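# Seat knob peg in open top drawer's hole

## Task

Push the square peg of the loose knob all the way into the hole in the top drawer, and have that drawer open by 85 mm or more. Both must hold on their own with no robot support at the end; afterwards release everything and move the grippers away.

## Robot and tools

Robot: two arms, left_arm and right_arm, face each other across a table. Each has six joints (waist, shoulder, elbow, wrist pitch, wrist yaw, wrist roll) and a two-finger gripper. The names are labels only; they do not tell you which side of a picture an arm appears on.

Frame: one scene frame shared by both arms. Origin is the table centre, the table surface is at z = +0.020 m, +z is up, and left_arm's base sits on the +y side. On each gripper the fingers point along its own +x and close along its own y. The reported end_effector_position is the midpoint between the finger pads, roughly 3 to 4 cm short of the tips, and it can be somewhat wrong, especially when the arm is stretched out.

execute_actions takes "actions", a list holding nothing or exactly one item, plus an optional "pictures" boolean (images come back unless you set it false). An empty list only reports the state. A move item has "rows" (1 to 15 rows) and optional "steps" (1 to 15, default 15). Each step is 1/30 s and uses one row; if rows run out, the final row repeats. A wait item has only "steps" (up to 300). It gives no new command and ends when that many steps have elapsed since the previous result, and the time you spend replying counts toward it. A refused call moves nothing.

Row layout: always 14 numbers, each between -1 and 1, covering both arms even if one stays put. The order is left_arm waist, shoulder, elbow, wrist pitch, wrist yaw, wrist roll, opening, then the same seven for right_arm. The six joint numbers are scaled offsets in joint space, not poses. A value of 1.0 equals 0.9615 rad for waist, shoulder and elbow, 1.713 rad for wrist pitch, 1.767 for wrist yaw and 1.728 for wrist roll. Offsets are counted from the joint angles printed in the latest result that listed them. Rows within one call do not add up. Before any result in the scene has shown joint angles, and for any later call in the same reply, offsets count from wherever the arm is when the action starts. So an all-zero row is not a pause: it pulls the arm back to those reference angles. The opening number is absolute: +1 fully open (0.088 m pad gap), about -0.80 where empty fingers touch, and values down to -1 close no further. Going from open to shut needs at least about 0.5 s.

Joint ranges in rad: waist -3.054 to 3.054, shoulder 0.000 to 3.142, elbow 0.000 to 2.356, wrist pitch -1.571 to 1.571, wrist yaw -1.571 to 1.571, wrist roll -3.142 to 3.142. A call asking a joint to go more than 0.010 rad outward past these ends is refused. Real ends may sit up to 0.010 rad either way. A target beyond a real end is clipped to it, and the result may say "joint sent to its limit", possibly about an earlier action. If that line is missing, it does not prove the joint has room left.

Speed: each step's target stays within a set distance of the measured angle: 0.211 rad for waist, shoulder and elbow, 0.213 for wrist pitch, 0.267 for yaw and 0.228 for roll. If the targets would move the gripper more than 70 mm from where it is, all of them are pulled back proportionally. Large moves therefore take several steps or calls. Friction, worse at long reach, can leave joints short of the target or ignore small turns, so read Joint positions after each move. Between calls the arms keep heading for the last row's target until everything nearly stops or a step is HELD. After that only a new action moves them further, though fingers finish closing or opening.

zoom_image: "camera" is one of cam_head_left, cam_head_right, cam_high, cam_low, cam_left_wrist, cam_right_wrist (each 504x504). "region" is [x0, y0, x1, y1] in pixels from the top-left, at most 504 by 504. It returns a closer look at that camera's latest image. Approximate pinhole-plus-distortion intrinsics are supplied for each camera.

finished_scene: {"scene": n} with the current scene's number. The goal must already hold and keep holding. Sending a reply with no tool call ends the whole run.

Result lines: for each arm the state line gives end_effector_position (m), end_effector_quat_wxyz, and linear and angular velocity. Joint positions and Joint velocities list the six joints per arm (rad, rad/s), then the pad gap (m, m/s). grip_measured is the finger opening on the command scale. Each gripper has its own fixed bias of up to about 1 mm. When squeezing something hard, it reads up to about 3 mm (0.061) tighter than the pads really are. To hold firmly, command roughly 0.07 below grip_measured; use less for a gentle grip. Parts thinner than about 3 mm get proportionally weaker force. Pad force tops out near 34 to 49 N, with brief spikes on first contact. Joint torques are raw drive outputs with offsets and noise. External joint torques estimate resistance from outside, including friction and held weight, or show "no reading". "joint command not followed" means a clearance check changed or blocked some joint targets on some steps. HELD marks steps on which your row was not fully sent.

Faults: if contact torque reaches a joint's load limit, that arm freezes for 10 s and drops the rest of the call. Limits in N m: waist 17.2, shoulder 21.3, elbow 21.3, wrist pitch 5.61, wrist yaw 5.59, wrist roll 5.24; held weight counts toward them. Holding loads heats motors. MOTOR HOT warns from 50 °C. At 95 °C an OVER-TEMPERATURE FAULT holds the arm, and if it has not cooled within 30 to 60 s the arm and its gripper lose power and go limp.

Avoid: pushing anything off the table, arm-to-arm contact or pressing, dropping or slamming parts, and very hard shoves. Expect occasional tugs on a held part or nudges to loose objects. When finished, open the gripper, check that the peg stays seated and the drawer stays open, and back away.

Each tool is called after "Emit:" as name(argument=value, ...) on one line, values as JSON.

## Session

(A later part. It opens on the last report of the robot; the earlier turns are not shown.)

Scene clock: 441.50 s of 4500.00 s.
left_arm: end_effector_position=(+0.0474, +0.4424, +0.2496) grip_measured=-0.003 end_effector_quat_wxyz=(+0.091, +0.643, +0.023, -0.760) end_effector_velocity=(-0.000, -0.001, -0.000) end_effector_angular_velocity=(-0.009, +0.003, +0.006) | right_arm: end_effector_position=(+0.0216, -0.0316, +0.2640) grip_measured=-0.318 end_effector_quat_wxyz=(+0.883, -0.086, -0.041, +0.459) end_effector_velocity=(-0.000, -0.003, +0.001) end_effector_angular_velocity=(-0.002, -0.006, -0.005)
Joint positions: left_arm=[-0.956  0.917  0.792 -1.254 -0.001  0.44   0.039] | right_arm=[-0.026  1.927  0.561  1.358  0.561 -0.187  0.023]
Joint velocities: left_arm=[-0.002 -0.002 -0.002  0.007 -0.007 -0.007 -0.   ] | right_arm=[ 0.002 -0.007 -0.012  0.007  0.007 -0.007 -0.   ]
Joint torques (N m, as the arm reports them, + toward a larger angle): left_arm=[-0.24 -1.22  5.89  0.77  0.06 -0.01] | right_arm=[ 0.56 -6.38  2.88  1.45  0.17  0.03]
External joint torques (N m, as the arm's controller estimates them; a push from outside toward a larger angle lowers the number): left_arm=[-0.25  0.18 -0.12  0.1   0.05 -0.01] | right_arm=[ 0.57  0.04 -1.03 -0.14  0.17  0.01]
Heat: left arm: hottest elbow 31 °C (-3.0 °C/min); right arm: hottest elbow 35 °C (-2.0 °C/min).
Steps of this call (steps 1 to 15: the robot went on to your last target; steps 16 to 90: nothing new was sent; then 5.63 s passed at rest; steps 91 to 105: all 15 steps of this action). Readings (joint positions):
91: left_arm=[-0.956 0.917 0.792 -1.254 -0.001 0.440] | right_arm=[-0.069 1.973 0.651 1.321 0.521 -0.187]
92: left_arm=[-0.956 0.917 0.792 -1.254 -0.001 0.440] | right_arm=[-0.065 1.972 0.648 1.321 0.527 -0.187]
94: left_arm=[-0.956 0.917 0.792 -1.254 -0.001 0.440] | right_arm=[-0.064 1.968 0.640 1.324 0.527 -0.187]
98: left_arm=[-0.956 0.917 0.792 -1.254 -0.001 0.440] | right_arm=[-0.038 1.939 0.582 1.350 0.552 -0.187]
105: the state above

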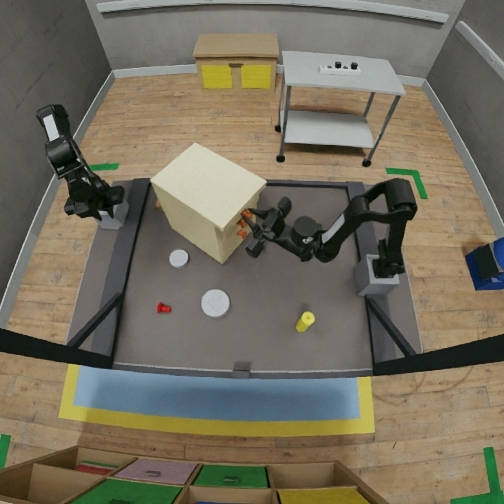

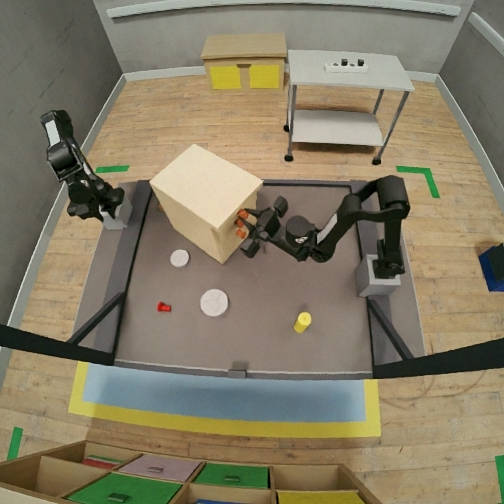

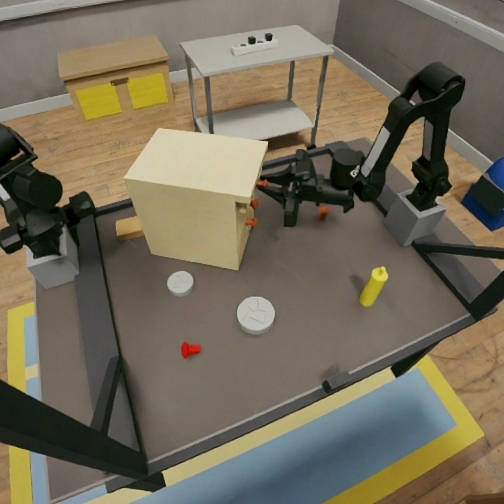

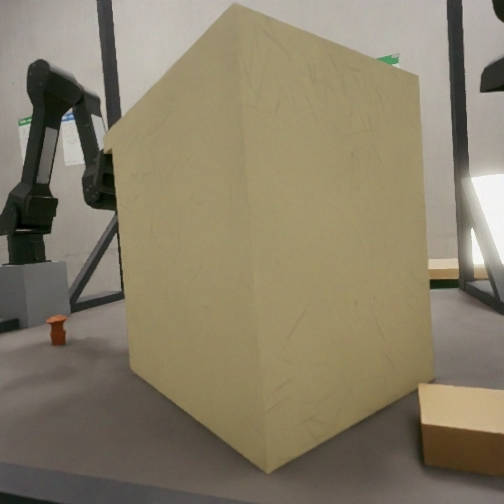

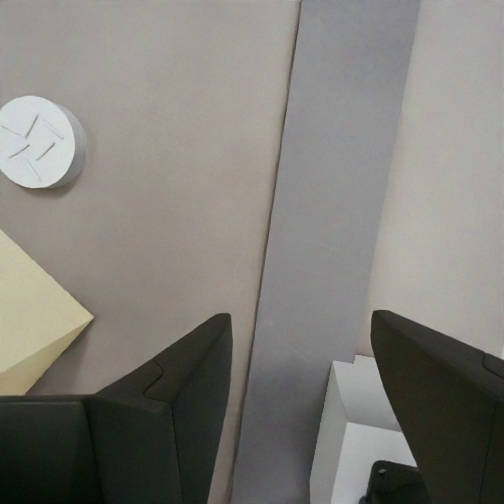

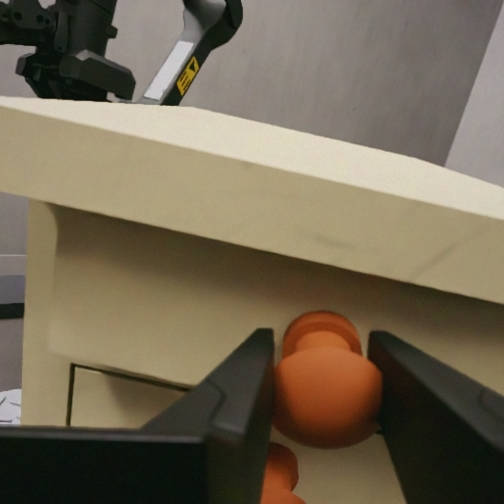

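Drawer follows.

Emit:
execute_actions(actions=[{"rows":[[0,0,0,0,0,0,0,0.02,-0.022,-0.04,0.008,0.01,0,-0.42],[0,0,0,0,0,0,0,0.04,-0.042,-0.075,0.017,0.02,0,-0.42],[0,0,0,0,0,0,0,0.058,-0.062,-0.105,0.025,0.031,0,-0.42]],"steps":11}], pictures=false)

Emit:
execute_actions(actions=[{"rows":[[0,0,0,0,0,0,0,0.022,-0.022,-0.035,0.007,0.012,0,-0.42],[0,0,0,0,0,0,0,0.044,-0.04,-0.065,0.014,0.024,0,-0.42],[0,0,0,0,0,0,0,0.066,-0.057,-0.094,0.02,0.036,0,-0.42]],"steps":11}], pictures=false)

Emit:
execute_actions(actions=[{"rows":[[0,0,0,0,0,0,0,0.026,-0.022,-0.035,0.006,0.014,0,-0.42],[0,0,0,0,0,0,0,0.052,-0.04,-0.065,0.011,0.028,0,-0.42],[0,0,0,0,0,0,0,0.078,-0.057,-0.091,0.017,0.042,0,-0.42]]}])

Emit:
zoom_image(camera="cam_head_left", region=[225,195,295,265])

Scene clock: 453.07 s of 4500.00 s.
left_arm: end_effector_position=(+0.0474, +0.4424, +0.2496) grip_measured=-0.003 end_effector_quat_wxyz=(+0.091, +0.643, +0.023, -0.760) end_effector_velocity=(-0.003, -0.003, +0.001) end_effector_angular_velocity=(-0.017, +0.015, +0.006) | right_arm: end_effector_position=(+0.0072, -0.0528, +0.2635) grip_measured=-0.318 end_effector_quat_wxyz=(+0.883, -0.087, -0.041, +0.459) end_effector_velocity=(+0.002, -0.007, -0.000) end_effector_angular_velocity=(-0.007, -0.006, -0.019)
Joint positions: left_arm=[-0.956  0.917  0.792 -1.254 -0.001  0.44   0.039] | right_arm=[ 0.023  1.878  0.472  1.397  0.611 -0.187  0.023]
Joint velocities: left_arm=[-0.002 -0.002 -0.002  0.022 -0.007 -0.007  0.   ] | right_arm=[ 0.002 -0.012 -0.022  0.007  0.022 -0.007 -0.   ]
Joint torques (N m, as the arm reports them, + toward a larger angle): left_arm=[ 0.1  -1.18  6.14  0.73  0.03  0.02] | right_arm=[ 0.47 -6.06  2.96  1.58  0.19  0.03]
External joint torques (N m, as the arm's controller estimates them; a push from outside toward a larger angle lowers the number): left_arm=[0.1  0.2  0.1  0.04 0.02 0.03] | right_arm=[ 0.5  -0.09 -0.78 -0.02  0.19  0.01]
Heat: left arm: hottest elbow 31 °C (-1.0 °C/min); right arm: hottest shoulder 33 °C (-3.0 °C/min).
Steps of this call (steps 1 to 15: the robot went on to your last target; steps 16 to 90: nothing new was sent; then 8.20 s passed at rest; steps 91 to 101: all 11 steps of this action). Readings (joint positions):
91: left_arm=[-0.956 0.917 0.792 -1.254 -0.001 0.440] | right_arm=[-0.025 1.925 0.558 1.360 0.564 -0.187]
92: left_arm=[-0.956 0.917 0.792 -1.254 -0.001 0.440] | right_arm=[-0.021 1.920 0.549 1.365 0.570 -0.187]
94: left_arm=[-0.956 0.917 0.792 -1.254 -0.001 0.440] | right_arm=[-0.001 1.900 0.511 1.382 0.593 -0.187]
98: left_arm=[-0.956 0.917 0.792 -1.254 -0.001 0.440] | right_arm=[0.022 1.879 0.475 1.394 0.609 -0.187]
101: the state above

Scene clock: 453.43 s of 4500.00 s.
left_arm: end_effector_position=(+0.0474, +0.4424, +0.2496) grip_measured=-0.003 end_effector_quat_wxyz=(+0.091, +0.643, +0.023, -0.760) end_effector_velocity=(+0.002, +0.001, -0.000) end_effector_angular_velocity=(-0.003, -0.005, +0.006) | right_arm: end_effector_position=(-0.0069, -0.0728, +0.2626) grip_measured=-0.318 end_effector_quat_wxyz=(+0.883, -0.090, -0.040, +0.459) end_effector_velocity=(+0.000, -0.004, -0.002) end_effector_angular_velocity=(-0.008, +0.005, -0.015)
Joint positions: left_arm=[-0.956  0.917  0.792 -1.254 -0.001  0.44   0.039] | right_arm=[ 0.081  1.833  0.392  1.427  0.669 -0.187  0.023]
Joint velocities: left_arm=[-0.002 -0.007 -0.002 -0.007 -0.007 -0.007  0.   ] | right_arm=[ 0.007 -0.007 -0.012 -0.007  0.022  0.007 -0.   ]
Joint torques (N m, as the arm reports them, + toward a larger angle): left_arm=[-0.09 -1.23  5.93  0.74  0.04 -0.04] | right_arm=[ 0.49 -5.57  2.8   1.56  0.2   0.03]
External joint torques (N m, as the arm's controller estimates them; a push from outside toward a larger angle lowers the number): left_arm=[-0.09  0.17 -0.08  0.08  0.03 -0.03] | right_arm=[ 0.48 -0.19 -0.74  0.01  0.2   0.01]
Heat: left arm: hottest elbow 31 °C (-1.0 °C/min); right arm: hottest shoulder 33 °C (-3.0 °C/min).
Steps of this call (steps 1 to 11: all 11 steps of this action). Readings (joint positions):
1: left_arm=[-0.956 0.917 0.792 -1.254 -0.001 0.440] | right_arm=[0.025 1.877 0.469 1.397 0.613 -0.187]
2: left_arm=[-0.956 0.917 0.792 -1.254 -0.001 0.440] | right_arm=[0.030 1.873 0.461 1.401 0.622 -0.187]
4: left_arm=[-0.956 0.917 0.792 -1.254 -0.001 0.440] | right_arm=[0.053 1.854 0.427 1.415 0.648 -0.187]
8: left_arm=[-0.956 0.917 0.792 -1.254 -0.001 0.440] | right_arm=[0.079 1.835 0.395 1.425 0.667 -0.187]
11: the state above

Scene clock: 453.93 s of 4500.00 s.
left_arm: end_effector_position=(+0.0474, +0.4424, +0.2496) grip_measured=-0.003 end_effector_quat_wxyz=(+0.091, +0.643, +0.023, -0.760) end_effector_velocity=(+0.004, +0.004, -0.001) end_effector_angular_velocity=(+0.017, -0.009, +0.003) | right_arm: end_effector_position=(-0.0193, -0.0934, +0.2614) grip_measured=-0.318 end_effector_quat_wxyz=(+0.885, -0.093, -0.039, +0.455) end_effector_velocity=(-0.003, +0.000, -0.002) end_effector_angular_velocity=(-0.025, -0.019, +0.025)
Joint positions: left_arm=[-0.956  0.917  0.792 -1.254 -0.001  0.44   0.039] | right_arm=[ 0.144  1.79   0.317  1.451  0.74  -0.187  0.023]
Joint velocities: left_arm=[-0.002 -0.007 -0.002 -0.022  0.007 -0.007 -0.   ] | right_arm=[ 0.002 -0.002 -0.007 -0.007 -0.022 -0.022 -0.   ]
Joint torques (N m, as the arm reports them, + toward a larger angle): left_arm=[ 0.08 -1.14  6.    0.74  0.08 -0.05] | right_arm=[ 1.06 -5.3   2.29  1.6   0.13  0.03]
External joint torques (N m, as the arm's controller estimates them; a push from outside toward a larger angle lowers the number): left_arm=[ 0.08  0.29  0.03  0.12  0.06 -0.04] | right_arm=[ 1.03 -0.42 -1.03  0.09  0.13  0.01]
Heat: left arm: hottest elbow 31 °C (-1.0 °C/min); right arm: hottest shoulder 33 °C (-3.0 °C/min).
Steps of this call (steps 1 to 15: all 15 steps of this action). Readings (joint positions):
1: left_arm=[-0.956 0.917 0.792 -1.254 -0.001 0.440] | right_arm=[0.082 1.832 0.390 1.427 0.672 -0.187]
2: left_arm=[-0.956 0.917 0.792 -1.254 -0.001 0.440] | right_arm=[0.089 1.827 0.382 1.430 0.682 -0.187]
4: left_arm=[-0.956 0.917 0.792 -1.254 -0.001 0.440] | right_arm=[0.117 1.808 0.349 1.442 0.712 -0.187]
8: left_arm=[-0.956 0.917 0.792 -1.254 -0.001 0.440] | right_arm=[0.144 1.791 0.320 1.450 0.734 -0.187]
15: the state above

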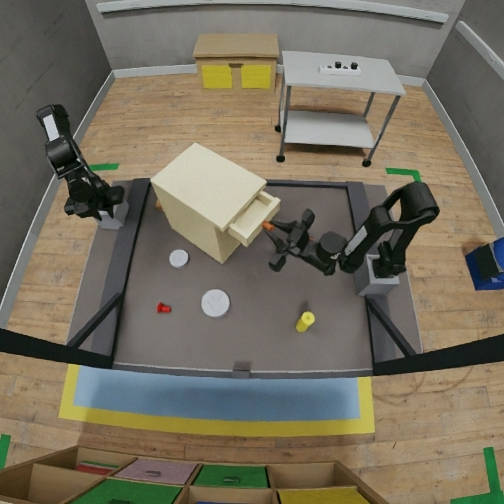

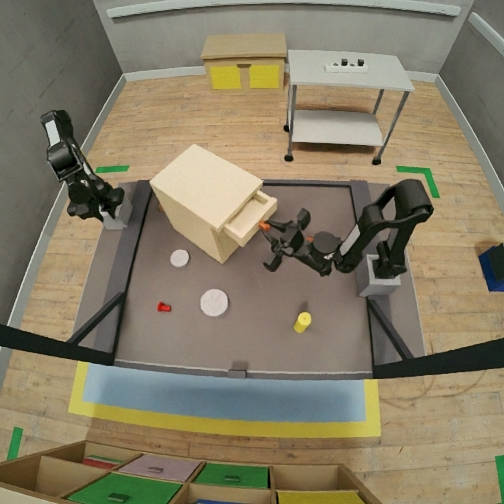

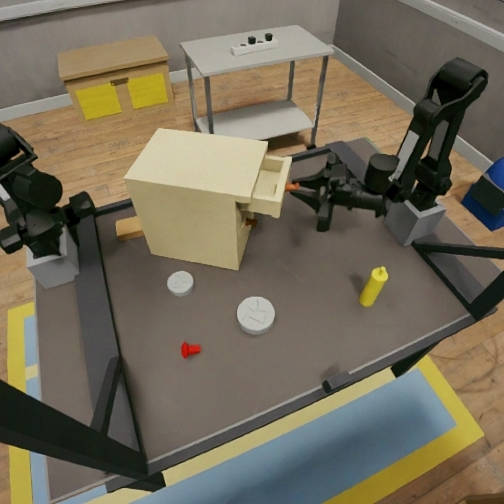

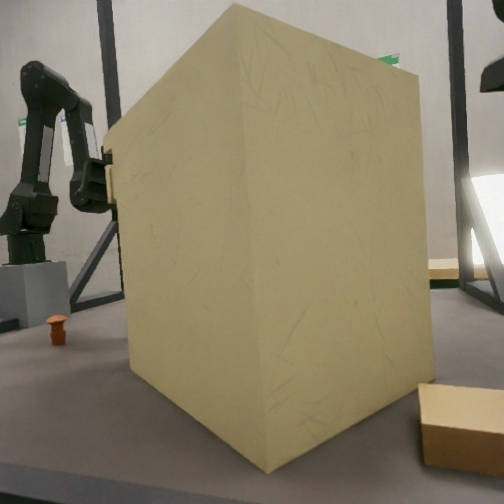

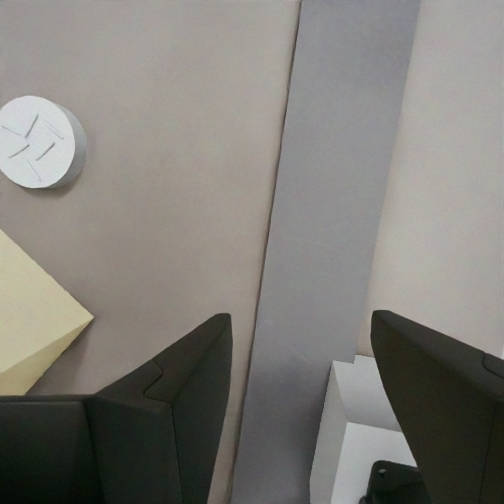

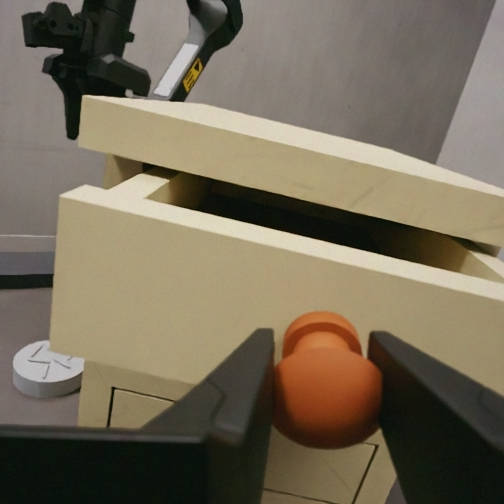

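Region (225, 195, 295, 265) of cam_head_left's 504x504 image, scaled by 7.200, with more detail than that image has.

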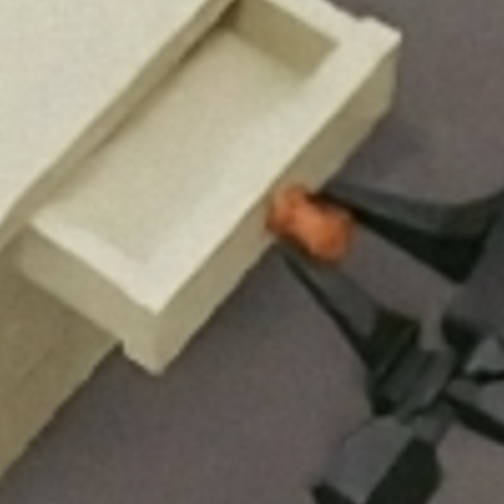

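Emit:
execute_actions(actions=[{"rows":[[0,0,0,0,0,0,0,0,0,0,0,0,0,0.4]],"steps":12}], pictures=false)

Emit:
execute_actions(actions=[{"rows":[[0,0,0,0,0,0,0,0.2,-0.11,-0.155,0.02,0.11,0,0.4]]}], pictures=false)

Emit:
execute_actions(actions=[{"rows":[[0,0,0,0,0,0,0,0.4,-0.05,-0.05,0,0.15,0,0.4]]}])

Emit:
zoom_image(camera="cam_high", region=[260,160,320,220])

Emit:
zoom_image(camera="cam_right_wrist", region=[300,130,504,334])

Scene clock: 463.60 s of 4500.00 s.
left_arm: end_effector_position=(+0.0474, +0.4424, +0.2496) grip_measured=-0.003 end_effector_quat_wxyz=(+0.091, +0.643, +0.023, -0.760) end_effector_velocity=(+0.003, -0.002, +0.001) end_effector_angular_velocity=(-0.015, -0.013, +0.009) | right_arm: end_effector_position=(-0.0193, -0.0936, +0.2614) grip_measured=+0.386 end_effector_quat_wxyz=(+0.885, -0.093, -0.039, +0.455) end_effector_velocity=(+0.000, -0.000, -0.001) end_effector_angular_velocity=(-0.012, -0.007, +0.005)
Joint positions: left_arm=[-0.956  0.917  0.792 -1.254 -0.001  0.44   0.039] | right_arm=[ 0.144  1.789  0.316  1.452  0.741 -0.187  0.058]
Joint velocities: left_arm=[-0.002 -0.002  0.002 -0.007 -0.022 -0.007  0.   ] | right_arm=[-0.002 -0.002 -0.002 -0.007 -0.007 -0.007  0.006]
Joint torques (N m, as the arm reports them, + toward a larger angle): left_arm=[ 0.16 -1.12  5.91  0.75  0.04  0.  ] | right_arm=[-0.03 -4.19  3.83  1.31  0.    0.03]
External joint torques (N m, as the arm's controller estimates them; a push from outside toward a larger angle lowers the number): left_arm=[ 0.14  0.28 -0.14  0.08  0.04  0.  ] | right_arm=[-0.02  0.72  0.52 -0.22 -0.01  0.01]
Heat: left arm: hottest elbow 31 °C (+0.0 °C/min); right arm: hottest shoulder 33 °C (-2.0 °C/min).
Steps of this call (steps 1 to 15: the robot went on to your last target; steps 16 to 90: nothing new was sent; then 6.27 s passed at rest; steps 91 to 102: all 12 steps of this action). Readings (joint positions):
91: left_arm=[-0.956 0.917 0.792 -1.254 -0.001 0.440] | right_arm=[0.144 1.789 0.316 1.452 0.741 -0.187]
92: left_arm=[-0.956 0.917 0.792 -1.254 -0.001 0.440] | right_arm=[0.144 1.789 0.316 1.452 0.741 -0.187]
94: left_arm=[-0.956 0.917 0.792 -1.254 -0.001 0.440] | right_arm=[0.144 1.789 0.316 1.452 0.741 -0.187]
98: left_arm=[-0.956 0.917 0.792 -1.254 -0.001 0.440] | right_arm=[0.144 1.789 0.316 1.452 0.741 -0.187]
102: the state above

Scene clock: 464.10 s of 4500.00 s.
left_arm: end_effector_position=(+0.0474, +0.4424, +0.2496) grip_measured=-0.003 end_effector_quat_wxyz=(+0.091, +0.643, +0.023, -0.760) end_effector_velocity=(+0.006, +0.001, -0.001) end_effector_angular_velocity=(-0.004, -0.030, +0.009) | right_arm: end_effector_position=(-0.0500, -0.1376, +0.2599) grip_measured=+0.397 end_effector_quat_wxyz=(+0.884, -0.102, -0.039, +0.454) end_effector_velocity=(+0.001, -0.002, -0.002) end_effector_angular_velocity=(-0.007, +0.002, -0.005)
Joint positions: left_arm=[-0.956  0.917  0.792 -1.254 -0.001  0.44   0.039] | right_arm=[ 0.333  1.692  0.173  1.482  0.932 -0.187  0.058]
Joint velocities: left_arm=[-0.002 -0.002 -0.002 -0.022 -0.022 -0.007 -0.   ] | right_arm=[ 0.002 -0.002 -0.007 -0.007  0.007  0.007 -0.   ]
Joint torques (N m, as the arm reports them, + toward a larger angle): left_arm=[ 0.16 -1.22  5.94  0.81  0.04  0.  ] | right_arm=[ 0.31 -4.1   2.75  1.51  0.14  0.03]
External joint torques (N m, as the arm's controller estimates them; a push from outside toward a larger angle lowers the number): left_arm=[ 0.15  0.15 -0.01  0.16  0.03  0.01] | right_arm=[ 0.32 -0.21 -0.25  0.07  0.12  0.01]
Heat: left arm: hottest elbow 31 °C (+0.0 °C/min); right arm: hottest shoulder 33 °C (-2.0 °C/min).
Steps of this call (steps 1 to 15: all 15 steps of this action). Readings (joint positions):
1: left_arm=[-0.956 0.917 0.792 -1.254 -0.001 0.440] | right_arm=[0.159 1.780 0.303 1.452 0.775 -0.187]
2: left_arm=[-0.956 0.917 0.792 -1.254 -0.001 0.440] | right_arm=[0.207 1.757 0.271 1.461 0.828 -0.187]
4: left_arm=[-0.956 0.917 0.792 -1.254 -0.001 0.440] | right_arm=[0.291 1.715 0.207 1.475 0.881 -0.187]
8: left_arm=[-0.956 0.917 0.792 -1.254 -0.001 0.440] | right_arm=[0.327 1.697 0.177 1.479 0.922 -0.187]
15: the state above

Scene clock: 464.60 s of 4500.00 s.
left_arm: end_effector_position=(+0.0474, +0.4424, +0.2496) grip_measured=-0.003 end_effector_quat_wxyz=(+0.091, +0.643, +0.023, -0.760) end_effector_velocity=(+0.005, +0.002, -0.001) end_effector_angular_velocity=(+0.005, -0.023, -0.008) | right_arm: end_effector_position=(-0.1216, -0.1714, +0.2617) grip_measured=+0.397 end_effector_quat_wxyz=(+0.856, -0.101, -0.051, +0.505) end_effector_velocity=(-0.003, -0.002, +0.002) end_effector_angular_velocity=(-0.001, -0.012, +0.010)
Joint positions: left_arm=[-0.956  0.917  0.792 -1.254 -0.001  0.44   0.039] | right_arm=[ 0.712  1.652  0.13   1.481  1.193 -0.187  0.058]
Joint velocities: left_arm=[-0.002 -0.002 -0.002 -0.022 -0.007  0.007 -0.   ] | right_arm=[ 0.017 -0.007 -0.002  0.007  0.007 -0.022 -0.   ]
Joint torques (N m, as the arm reports them, + toward a larger angle): left_arm=[ 0.06 -1.15  6.04  0.78  0.04 -0.04] | right_arm=[ 0.27 -3.6   2.59  1.1   0.15  0.03]
External joint torques (N m, as the arm's controller estimates them; a push from outside toward a larger angle lowers the number): left_arm=[ 0.07  0.23  0.08  0.14  0.03 -0.04] | right_arm=[ 0.28 -0.16 -0.24 -0.2   0.12  0.01]
Heat: left arm: hottest elbow 31 °C (+0.0 °C/min); right arm: hottest shoulder 33 °C (-2.0 °C/min).
Steps of this call (steps 1 to 15: all 15 steps of this action). Readings (joint positions):
1: left_arm=[-0.956 0.917 0.792 -1.254 -0.001 0.440] | right_arm=[0.351 1.689 0.169 1.481 0.979 -0.187]
2: left_arm=[-0.956 0.917 0.792 -1.254 -0.001 0.440] | right_arm=[0.409 1.679 0.160 1.481 1.055 -0.187]
4: left_arm=[-0.956 0.917 0.792 -1.254 -0.001 0.440] | right_arm=[0.529 1.662 0.139 1.481 1.130 -0.187]
8: left_arm=[-0.956 0.917 0.792 -1.254 -0.001 0.440] | right_arm=[0.685 1.654 0.133 1.481 1.176 -0.187]
15: the state above

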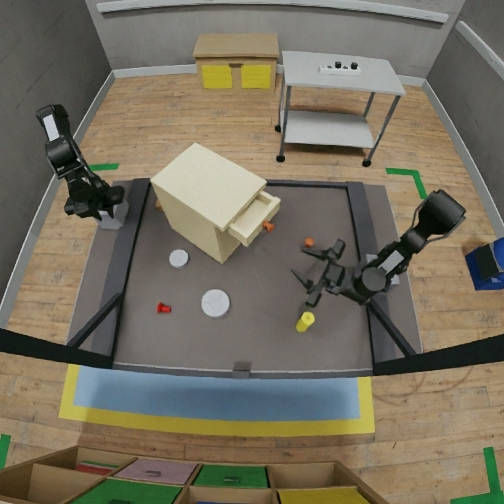

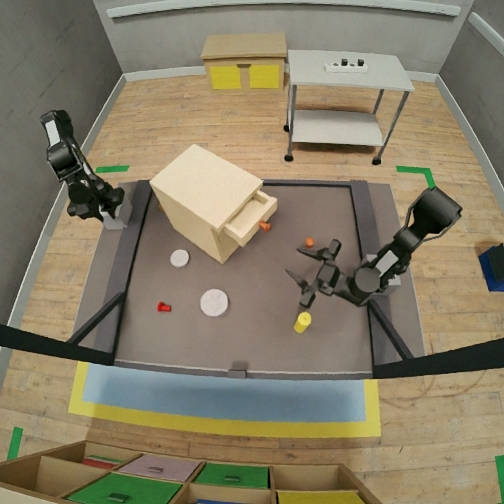

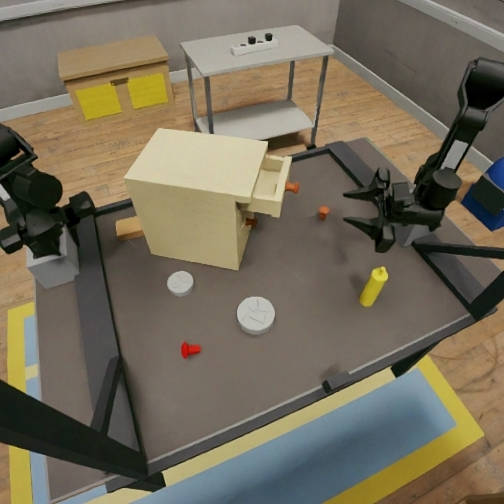

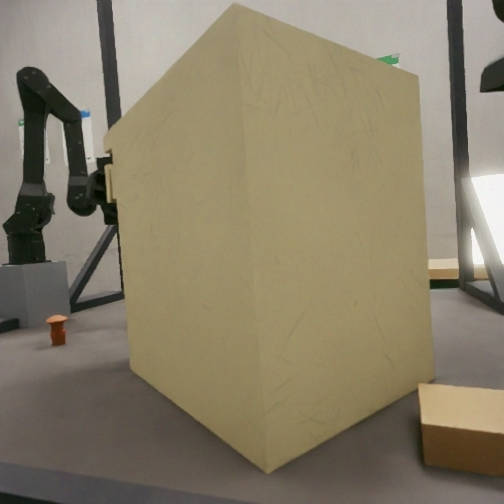

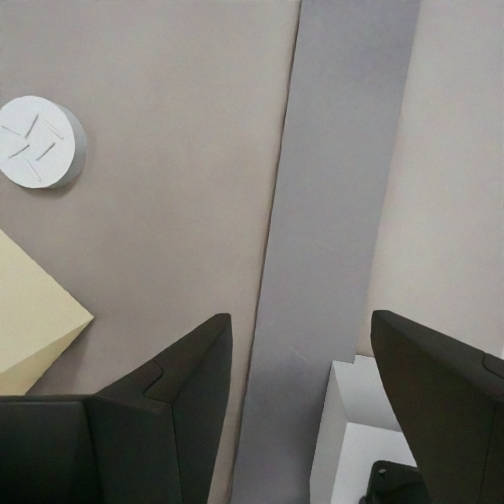

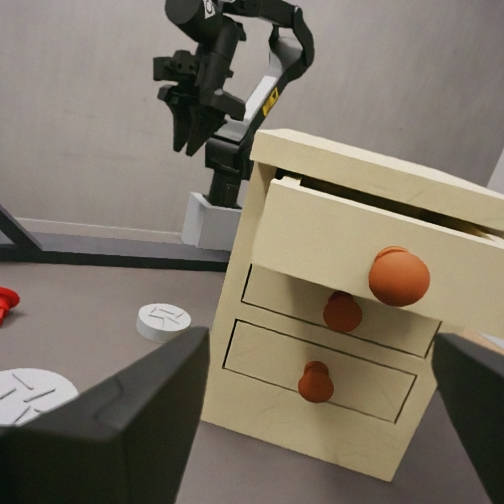

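Region (260, 160, 320, 220) of cam_high's 504x504 image, scaled by 8.400, with more detail than that image has.

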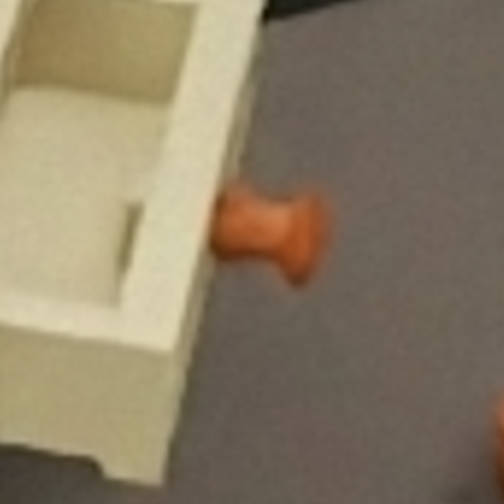

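Region (300, 130, 504, 334) of cam_right_wrist's 504x504 image, scaled by 2.471, with more detail than that image has.

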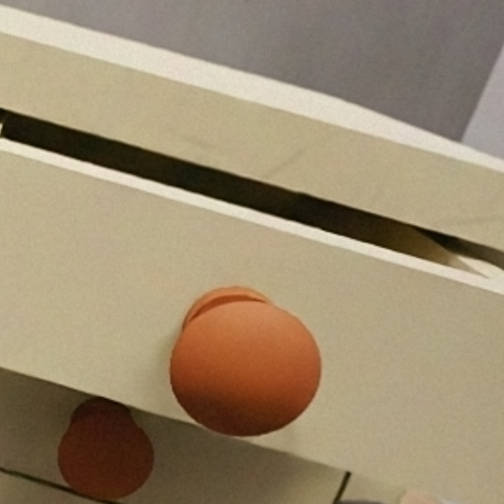

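Emit:
zoom_image(camera="cam_head_left", region=[252,210,282,240])

Emit:
zoom_image(camera="cam_head_right", region=[248,210,278,240])

Region (252, 210, 282, 240) of cam_head_left's 504x504 image, scaled by 16.800, with more detail than that image has.

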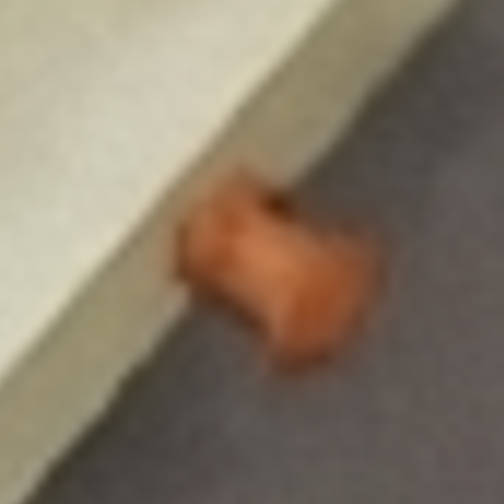

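Region (248, 210, 278, 240) of cam_head_right's 504x504 image, scaled by 16.800, with more detail than that image has.

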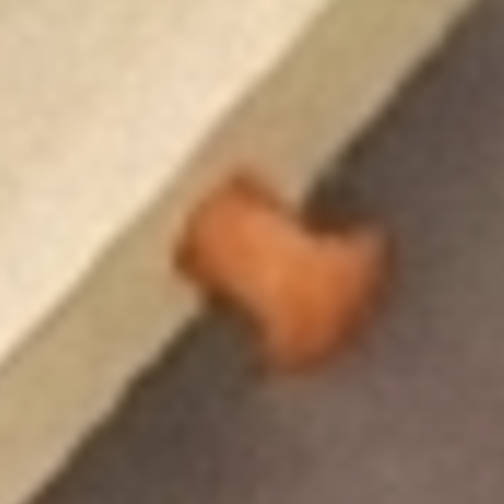

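Emit:
execute_actions(actions=[{"rows":[[0,0,0,0,0,0,0,0,0,0.82,-0.7,-0.67,0.11,0.4]]}], pictures=false)

Emit:
execute_actions(actions=[{"steps":30}], pictures=false)

Emit:
execute_actions(actions=[{"rows":[[0,0,0,0,0,0,0,0,0.03,0.84,-0.87,0,0,0.4]]}], pictures=false)

Emit:
execute_actions(actions=[{"steps":30}], pictures=false)

Emit:
execute_actions(actions=[{"rows":[[0,0,0,0,0,0,0,-0.95,0,0,0,0,0,0.4]]}], pictures=false)

Emit:
execute_actions(actions=[{"steps":20}])

Scene clock: 493.10 s of 4500.00 s.
left_arm: end_effector_position=(+0.0474, +0.4424, +0.2496) grip_measured=-0.003 end_effector_quat_wxyz=(+0.091, +0.643, +0.023, -0.760) end_effector_velocity=(+0.003, -0.001, -0.001) end_effector_angular_velocity=(-0.013, -0.017, +0.009) | right_arm: end_effector_position=(-0.3578, -0.0623, +0.3472) grip_measured=+0.397 end_effector_quat_wxyz=(+0.502, -0.064, +0.022, +0.862) end_effector_velocity=(-0.312, -0.062, +0.122) end_effector_angular_velocity=(-0.522, -0.104, +1.819)
Joint positions: left_arm=[-0.956  0.917  0.792 -1.254 -0.001  0.44   0.039] | right_arm=[ 0.71   1.653  0.86   0.658  0.169 -0.005  0.058]
Joint velocities: left_arm=[-0.002 -0.002 -0.002 -0.007 -0.022 -0.007 -0.   ] | right_arm=[ 0.027 -0.09   0.969 -1.531 -1.81   0.007 -0.   ]
Joint torques (N m, as the arm reports them, + toward a larger angle): left_arm=[ 0.03 -1.15  6.18  0.74  0.04 -0.03] | right_arm=[ 0.02 -5.5   4.6   0.65  0.    0.19]
External joint torques (N m, as the arm's controller estimates them; a push from outside toward a larger angle lowers the number): left_arm=[ 0.02  0.23  0.2   0.09  0.03 -0.03] | right_arm=[ 0.27  0.09  0.79 -0.44 -0.06  0.18]
Heat: left arm: hottest elbow 31 °C (+0.0 °C/min); right arm: hottest shoulder 32 °C (-2.0 °C/min).
Steps of this call (steps 1 to 15: the robot went on to your last target; steps 16 to 90: nothing new was sent; then 25.00 s passed at rest; steps 91 to 105: all 15 steps of this action). Readings (joint positions):
91: left_arm=[-0.956 0.917 0.792 -1.254 -0.001 0.440] | right_arm=[0.712 1.651 0.144 1.455 1.169 -0.159]
92: left_arm=[-0.956 0.917 0.792 -1.254 -0.001 0.440] | right_arm=[0.710 1.650 0.180 1.388 1.101 -0.117]
94: left_arm=[-0.956 0.917 0.792 -1.254 -0.001 0.440] | right_arm=[0.710 1.654 0.283 1.286 0.962 -0.064]
98: left_arm=[-0.956 0.917 0.792 -1.254 -0.001 0.440] | right_arm=[0.710 1.654 0.496 1.062 0.683 -0.019]
105: the state above

Scene clock: 494.10 s of 4500.00 s.
left_arm: end_effector_position=(+0.0474, +0.4424, +0.2496) grip_measured=-0.003 end_effector_quat_wxyz=(+0.091, +0.643, +0.023, -0.760) end_effector_velocity=(+0.002, +0.001, -0.000) end_effector_angular_velocity=(-0.003, -0.005, +0.006) | right_arm: end_effector_position=(-0.3698, -0.0872, +0.2902) grip_measured=+0.397 end_effector_quat_wxyz=(+0.421, -0.207, +0.095, +0.878) end_effector_velocity=(+0.003, +0.000, +0.001) end_effector_angular_velocity=(-0.012, +0.011, -0.019)
Joint positions: left_arm=[-0.956  0.917  0.792 -1.254 -0.001  0.44   0.039] | right_arm=[ 0.713  1.655  0.912  0.283  0.012 -0.004  0.058]
Joint velocities: left_arm=[-0.002 -0.007 -0.002 -0.007 -0.007 -0.007 -0.   ] | right_arm=[-0.002 -0.007 -0.002 -0.007  0.007  0.022 -0.   ]
Joint torques (N m, as the arm reports them, + toward a larger angle): left_arm=[-0.12 -1.19  6.04  0.74  0.07 -0.04] | right_arm=[-0.11 -6.29  7.86  1.34 -0.11  0.19]
External joint torques (N m, as the arm's controller estimates them; a push from outside toward a larger angle lowers the number): left_arm=[-0.12  0.22  0.08  0.11  0.06 -0.04] | right_arm=[-0.08  0.68  1.55 -0.34 -0.12  0.18]
Heat: left arm: hottest elbow 31 °C (+0.0 °C/min); right arm: hottest shoulder 32 °C (-2.0 °C/min).
Steps of this call (steps 1 to 30: the robot went on to your last target). Readings (joint positions):
1: left_arm=[-0.956 0.917 0.792 -1.254 -0.001 0.440] | right_arm=[0.712 1.649 0.887 0.603 0.117 -0.004]
2: left_arm=[-0.956 0.917 0.792 -1.254 -0.001 0.440] | right_arm=[0.713 1.646 0.903 0.546 0.083 -0.004]
4: left_arm=[-0.956 0.917 0.792 -1.254 -0.001 0.440] | right_arm=[0.713 1.645 0.914 0.430 0.045 -0.004]
8: left_arm=[-0.956 0.917 0.792 -1.254 -0.001 0.440] | right_arm=[0.713 1.655 0.912 0.310 0.019 -0.004]
30: the state above
All arms were judged still, so your last target was given up. Only a new action makes them travel on or press farther. Fingers that are still opening or closing keep moving.

Scene clock: 494.60 s of 4500.00 s.
left_arm: end_effector_position=(+0.0474, +0.4424, +0.2496) grip_measured=-0.003 end_effector_quat_wxyz=(+0.091, +0.643, +0.023, -0.760) end_effector_velocity=(+0.002, +0.001, -0.001) end_effector_angular_velocity=(-0.001, -0.009, +0.006) | right_arm: end_effector_position=(-0.3806, -0.0741, +0.4405) grip_measured=+0.397 end_effector_quat_wxyz=(+0.413, -0.268, +0.123, +0.862) end_effector_velocity=(+0.106, -0.126, +0.167) end_effector_angular_velocity=(-0.395, -0.338, -0.004)
Joint positions: left_arm=[-0.956  0.917  0.792 -1.254 -0.001  0.44   0.039] | right_arm=[ 0.713  1.683  1.665 -0.581  0.012 -0.004  0.058]
Joint velocities: left_arm=[-0.002 -0.002 -0.002 -0.007 -0.007 -0.007 -0.   ] | right_arm=[-0.002 -0.164  0.877 -1.56   0.007 -0.007 -0.   ]
Joint torques (N m, as the arm reports them, + toward a larger angle): left_arm=[ 0.2  -1.24  5.94  0.73  0.01  0.02] | right_arm=[ 0.   -5.66  5.67  0.42  0.    0.02]
External joint torques (N m, as the arm's controller estimates them; a push from outside toward a larger angle lowers the number): left_arm=[ 0.2   0.16 -0.05  0.09  0.    0.02] | right_arm=[ 0.02  0.62  0.69 -0.54  0.    0.01]
Heat: left arm: hottest elbow 31 °C (+0.0 °C/min); right arm: hottest shoulder 32 °C (-2.0 °C/min).
Steps of this call (steps 1 to 15: all 15 steps of this action). Readings (joint positions):
1: left_arm=[-0.956 0.917 0.792 -1.254 -0.001 0.440] | right_arm=[0.713 1.657 0.933 0.242 0.012 -0.004]
2: left_arm=[-0.956 0.917 0.792 -1.254 -0.001 0.440] | right_arm=[0.713 1.666 0.980 0.166 0.012 -0.004]
4: left_arm=[-0.956 0.917 0.792 -1.254 -0.001 0.440] | right_arm=[0.713 1.685 1.085 0.053 0.012 -0.004]
8: left_arm=[-0.956 0.917 0.792 -1.254 -0.001 0.440] | right_arm=[0.713 1.687 1.307 -0.180 0.012 -0.004]
15: the state above

Scene clock: 495.60 s of 4500.00 s.
left_arm: end_effector_position=(+0.0474, +0.4424, +0.2496) grip_measured=-0.003 end_effector_quat_wxyz=(+0.091, +0.643, +0.023, -0.760) end_effector_velocity=(+0.004, +0.004, -0.001) end_effector_angular_velocity=(+0.019, -0.008, +0.018) | right_arm: end_effector_position=(-0.3180, -0.1503, +0.3749) grip_measured=+0.397 end_effector_quat_wxyz=(+0.360, -0.502, +0.232, +0.752) end_effector_velocity=(+0.003, -0.004, -0.004) end_effector_angular_velocity=(-0.020, -0.019, +0.021)
Joint positions: left_arm=[-0.956  0.917  0.792 -1.254 -0.001  0.44   0.039] | right_arm=[ 0.713  1.683  1.716 -1.205  0.012 -0.004  0.058]
Joint velocities: left_arm=[-0.002 -0.007 -0.002 -0.022  0.007 -0.022  0.   ] | right_arm=[-0.002  0.002 -0.002 -0.022 -0.007 -0.022 -0.   ]
Joint torques (N m, as the arm reports them, + toward a larger angle): left_arm=[-0.01 -0.92  5.95  0.74  0.05  0.  ] | right_arm=[ 0.   -5.89  7.38  0.56  0.    0.02]
External joint torques (N m, as the arm's controller estimates them; a push from outside toward a larger angle lowers the number): left_arm=[-0.01  0.45 -0.01  0.1   0.04  0.  ] | right_arm=[-0.01  0.79  1.49 -0.39  0.    0.01]
Heat: left arm: hottest elbow 31 °C (+0.0 °C/min); right arm: hottest shoulder 32 °C (-2.0 °C/min).
Steps of this call (steps 1 to 30: the robot went on to your last target). Readings (joint positions):
1: left_arm=[-0.956 0.917 0.792 -1.254 -0.001 0.440] | right_arm=[0.713 1.677 1.689 -0.638 0.012 -0.004]
2: left_arm=[-0.956 0.917 0.792 -1.254 -0.001 0.440] | right_arm=[0.713 1.672 1.704 -0.697 0.012 -0.004]
4: left_arm=[-0.956 0.917 0.792 -1.254 -0.001 0.440] | right_arm=[0.713 1.669 1.716 -0.814 0.012 -0.004]
8: left_arm=[-0.956 0.917 0.792 -1.254 -0.001 0.440] | right_arm=[0.713 1.681 1.716 -1.052 0.012 -0.004]
30: the state above

Scene clock: 496.10 s of 4500.00 s.
left_arm: end_effector_position=(+0.0474, +0.4424, +0.2496) grip_measured=-0.003 end_effector_quat_wxyz=(+0.091, +0.643, +0.023, -0.760) end_effector_velocity=(+0.005, +0.002, -0.001) end_effector_angular_velocity=(+0.008, -0.021, +0.011) | right_arm: end_effector_position=(-0.0622, -0.0660, +0.3748) grip_measured=+0.397 end_effector_quat_wxyz=(+0.604, -0.385, +0.397, +0.574) end_effector_velocity=(+0.596, -0.030, -0.001) end_effector_angular_velocity=(-0.007, +0.010, -1.589)
Joint positions: left_arm=[-0.956  0.917  0.792 -1.254 -0.001  0.44   0.039] | right_arm=[-0.018  1.683  1.716 -1.205  0.009 -0.004  0.058]
Joint velocities: left_arm=[ 0.002 -0.002 -0.002 -0.022 -0.007 -0.007 -0.   ] | right_arm=[-1.585 -0.002 -0.002 -0.007 -0.007  0.007 -0.   ]
Joint torques (N m, as the arm reports them, + toward a larger angle): left_arm=[-0.12 -1.19  6.15  0.72  0.02  0.02] | right_arm=[-0.28 -6.    6.85  0.72  0.1   0.02]
External joint torques (N m, as the arm's controller estimates them; a push from outside toward a larger angle lowers the number): left_arm=[-0.14  0.17  0.2   0.07  0.01  0.02] | right_arm=[-0.24  1.24  0.94 -0.1   0.1   0.01]
Heat: left arm: hottest elbow 31 °C (+0.0 °C/min); right arm: hottest shoulder 32 °C (-2.0 °C/min).
Steps of this call (steps 1 to 15: all 15 steps of this action). Readings (joint positions):
1: left_arm=[-0.956 0.917 0.792 -1.254 -0.001 0.440] | right_arm=[0.705 1.683 1.716 -1.205 0.004 -0.004]
2: left_arm=[-0.956 0.917 0.792 -1.254 -0.001 0.440] | right_arm=[0.671 1.683 1.716 -1.205 -0.002 -0.004]
4: left_arm=[-0.956 0.917 0.792 -1.254 -0.001 0.440] | right_arm=[0.570 1.683 1.716 -1.205 0.006 -0.004]
8: left_arm=[-0.956 0.917 0.792 -1.254 -0.001 0.440] | right_arm=[0.353 1.683 1.716 -1.205 0.009 -0.004]
15: the state above

Scene clock: 496.77 s of 4500.00 s.
left_arm: end_effector_position=(+0.0474, +0.4424, +0.2496) grip_measured=-0.003 end_effector_quat_wxyz=(+0.091, +0.643, +0.023, -0.760) end_effector_velocity=(+0.003, +0.001, -0.002) end_effector_angular_velocity=(+0.002, -0.013, +0.006) | right_arm: end_effector_position=(+0.0067, -0.0756, +0.3748) grip_measured=+0.397 end_effector_quat_wxyz=(+0.655, -0.349, +0.429, +0.515) end_effector_velocity=(-0.001, -0.002, -0.001) end_effector_angular_velocity=(-0.006, +0.005, +0.007)
Joint positions: left_arm=[-0.956  0.917  0.792 -1.254 -0.001  0.44   0.039] | right_arm=[-0.201  1.683  1.716 -1.205  0.014 -0.004  0.058]
Joint velocities: left_arm=[-0.002 -0.002 -0.007 -0.007 -0.007 -0.007 -0.   ] | right_arm=[-0.002 -0.002 -0.002 -0.007 -0.007 -0.007  0.   ]
Joint torques (N m, as the arm reports them, + toward a larger angle): left_arm=[ 0.04 -1.16  6.12  0.75  0.03 -0.03] | right_arm=[ 0.06 -5.96  6.9   0.72 -0.09  0.02]
External joint torques (N m, as the arm's controller estimates them; a push from outside toward a larger angle lowers the number): left_arm=[ 0.04  0.19  0.17  0.1   0.02 -0.02] | right_arm=[ 0.07  0.84  0.93 -0.24 -0.09  0.01]
Heat: left arm: hottest elbow 31 °C (+0.0 °C/min); right arm: hottest shoulder 32 °C (-3.0 °C/min).
Steps of this call (steps 1 to 20: the robot went on to your last target). Readings (joint positions):
1: left_arm=[-0.956 0.917 0.792 -1.254 -0.001 0.440] | right_arm=[-0.070 1.683 1.716 -1.205 0.010 -0.004]
2: left_arm=[-0.956 0.917 0.792 -1.254 -0.001 0.440] | right_arm=[-0.119 1.683 1.716 -1.205 0.013 -0.004]
4: left_arm=[-0.956 0.917 0.792 -1.254 -0.001 0.440] | right_arm=[-0.184 1.683 1.716 -1.205 0.017 -0.004]
8: left_arm=[-0.956 0.917 0.792 -1.254 -0.001 0.440] | right_arm=[-0.202 1.683 1.716 -1.205 0.015 -0.004]
20: the state above

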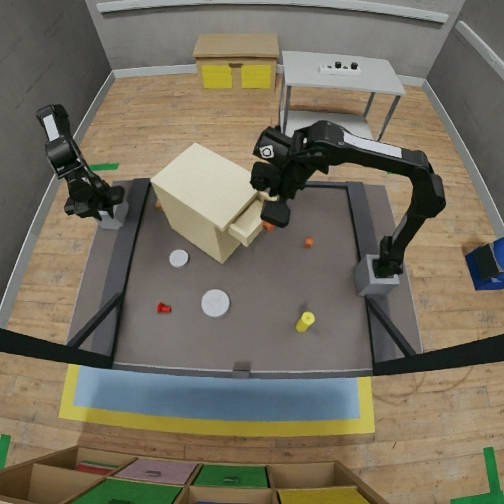

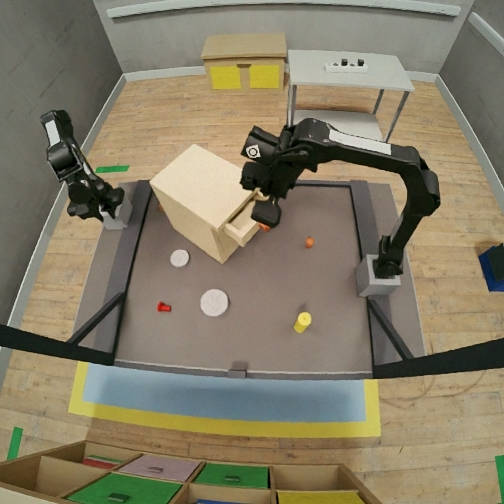

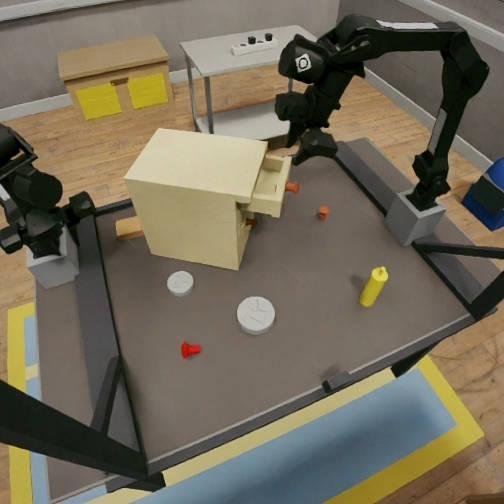

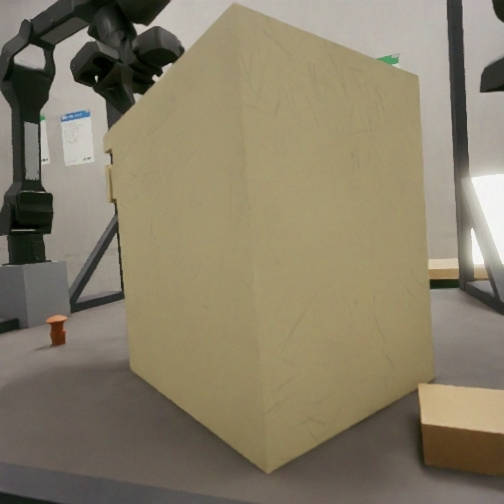

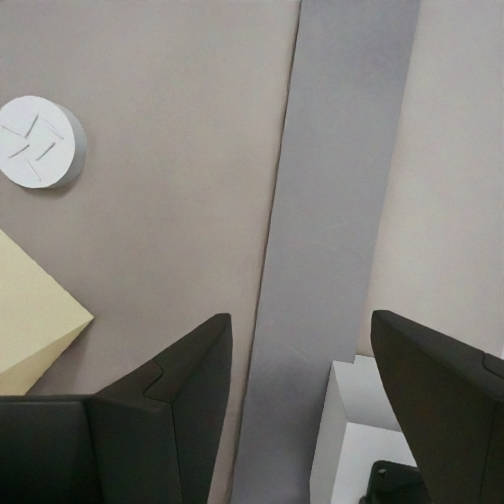

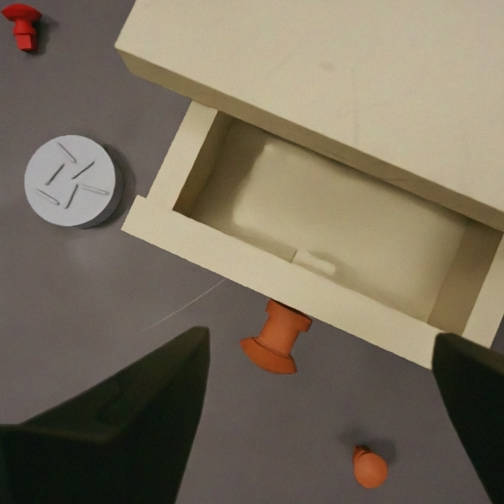

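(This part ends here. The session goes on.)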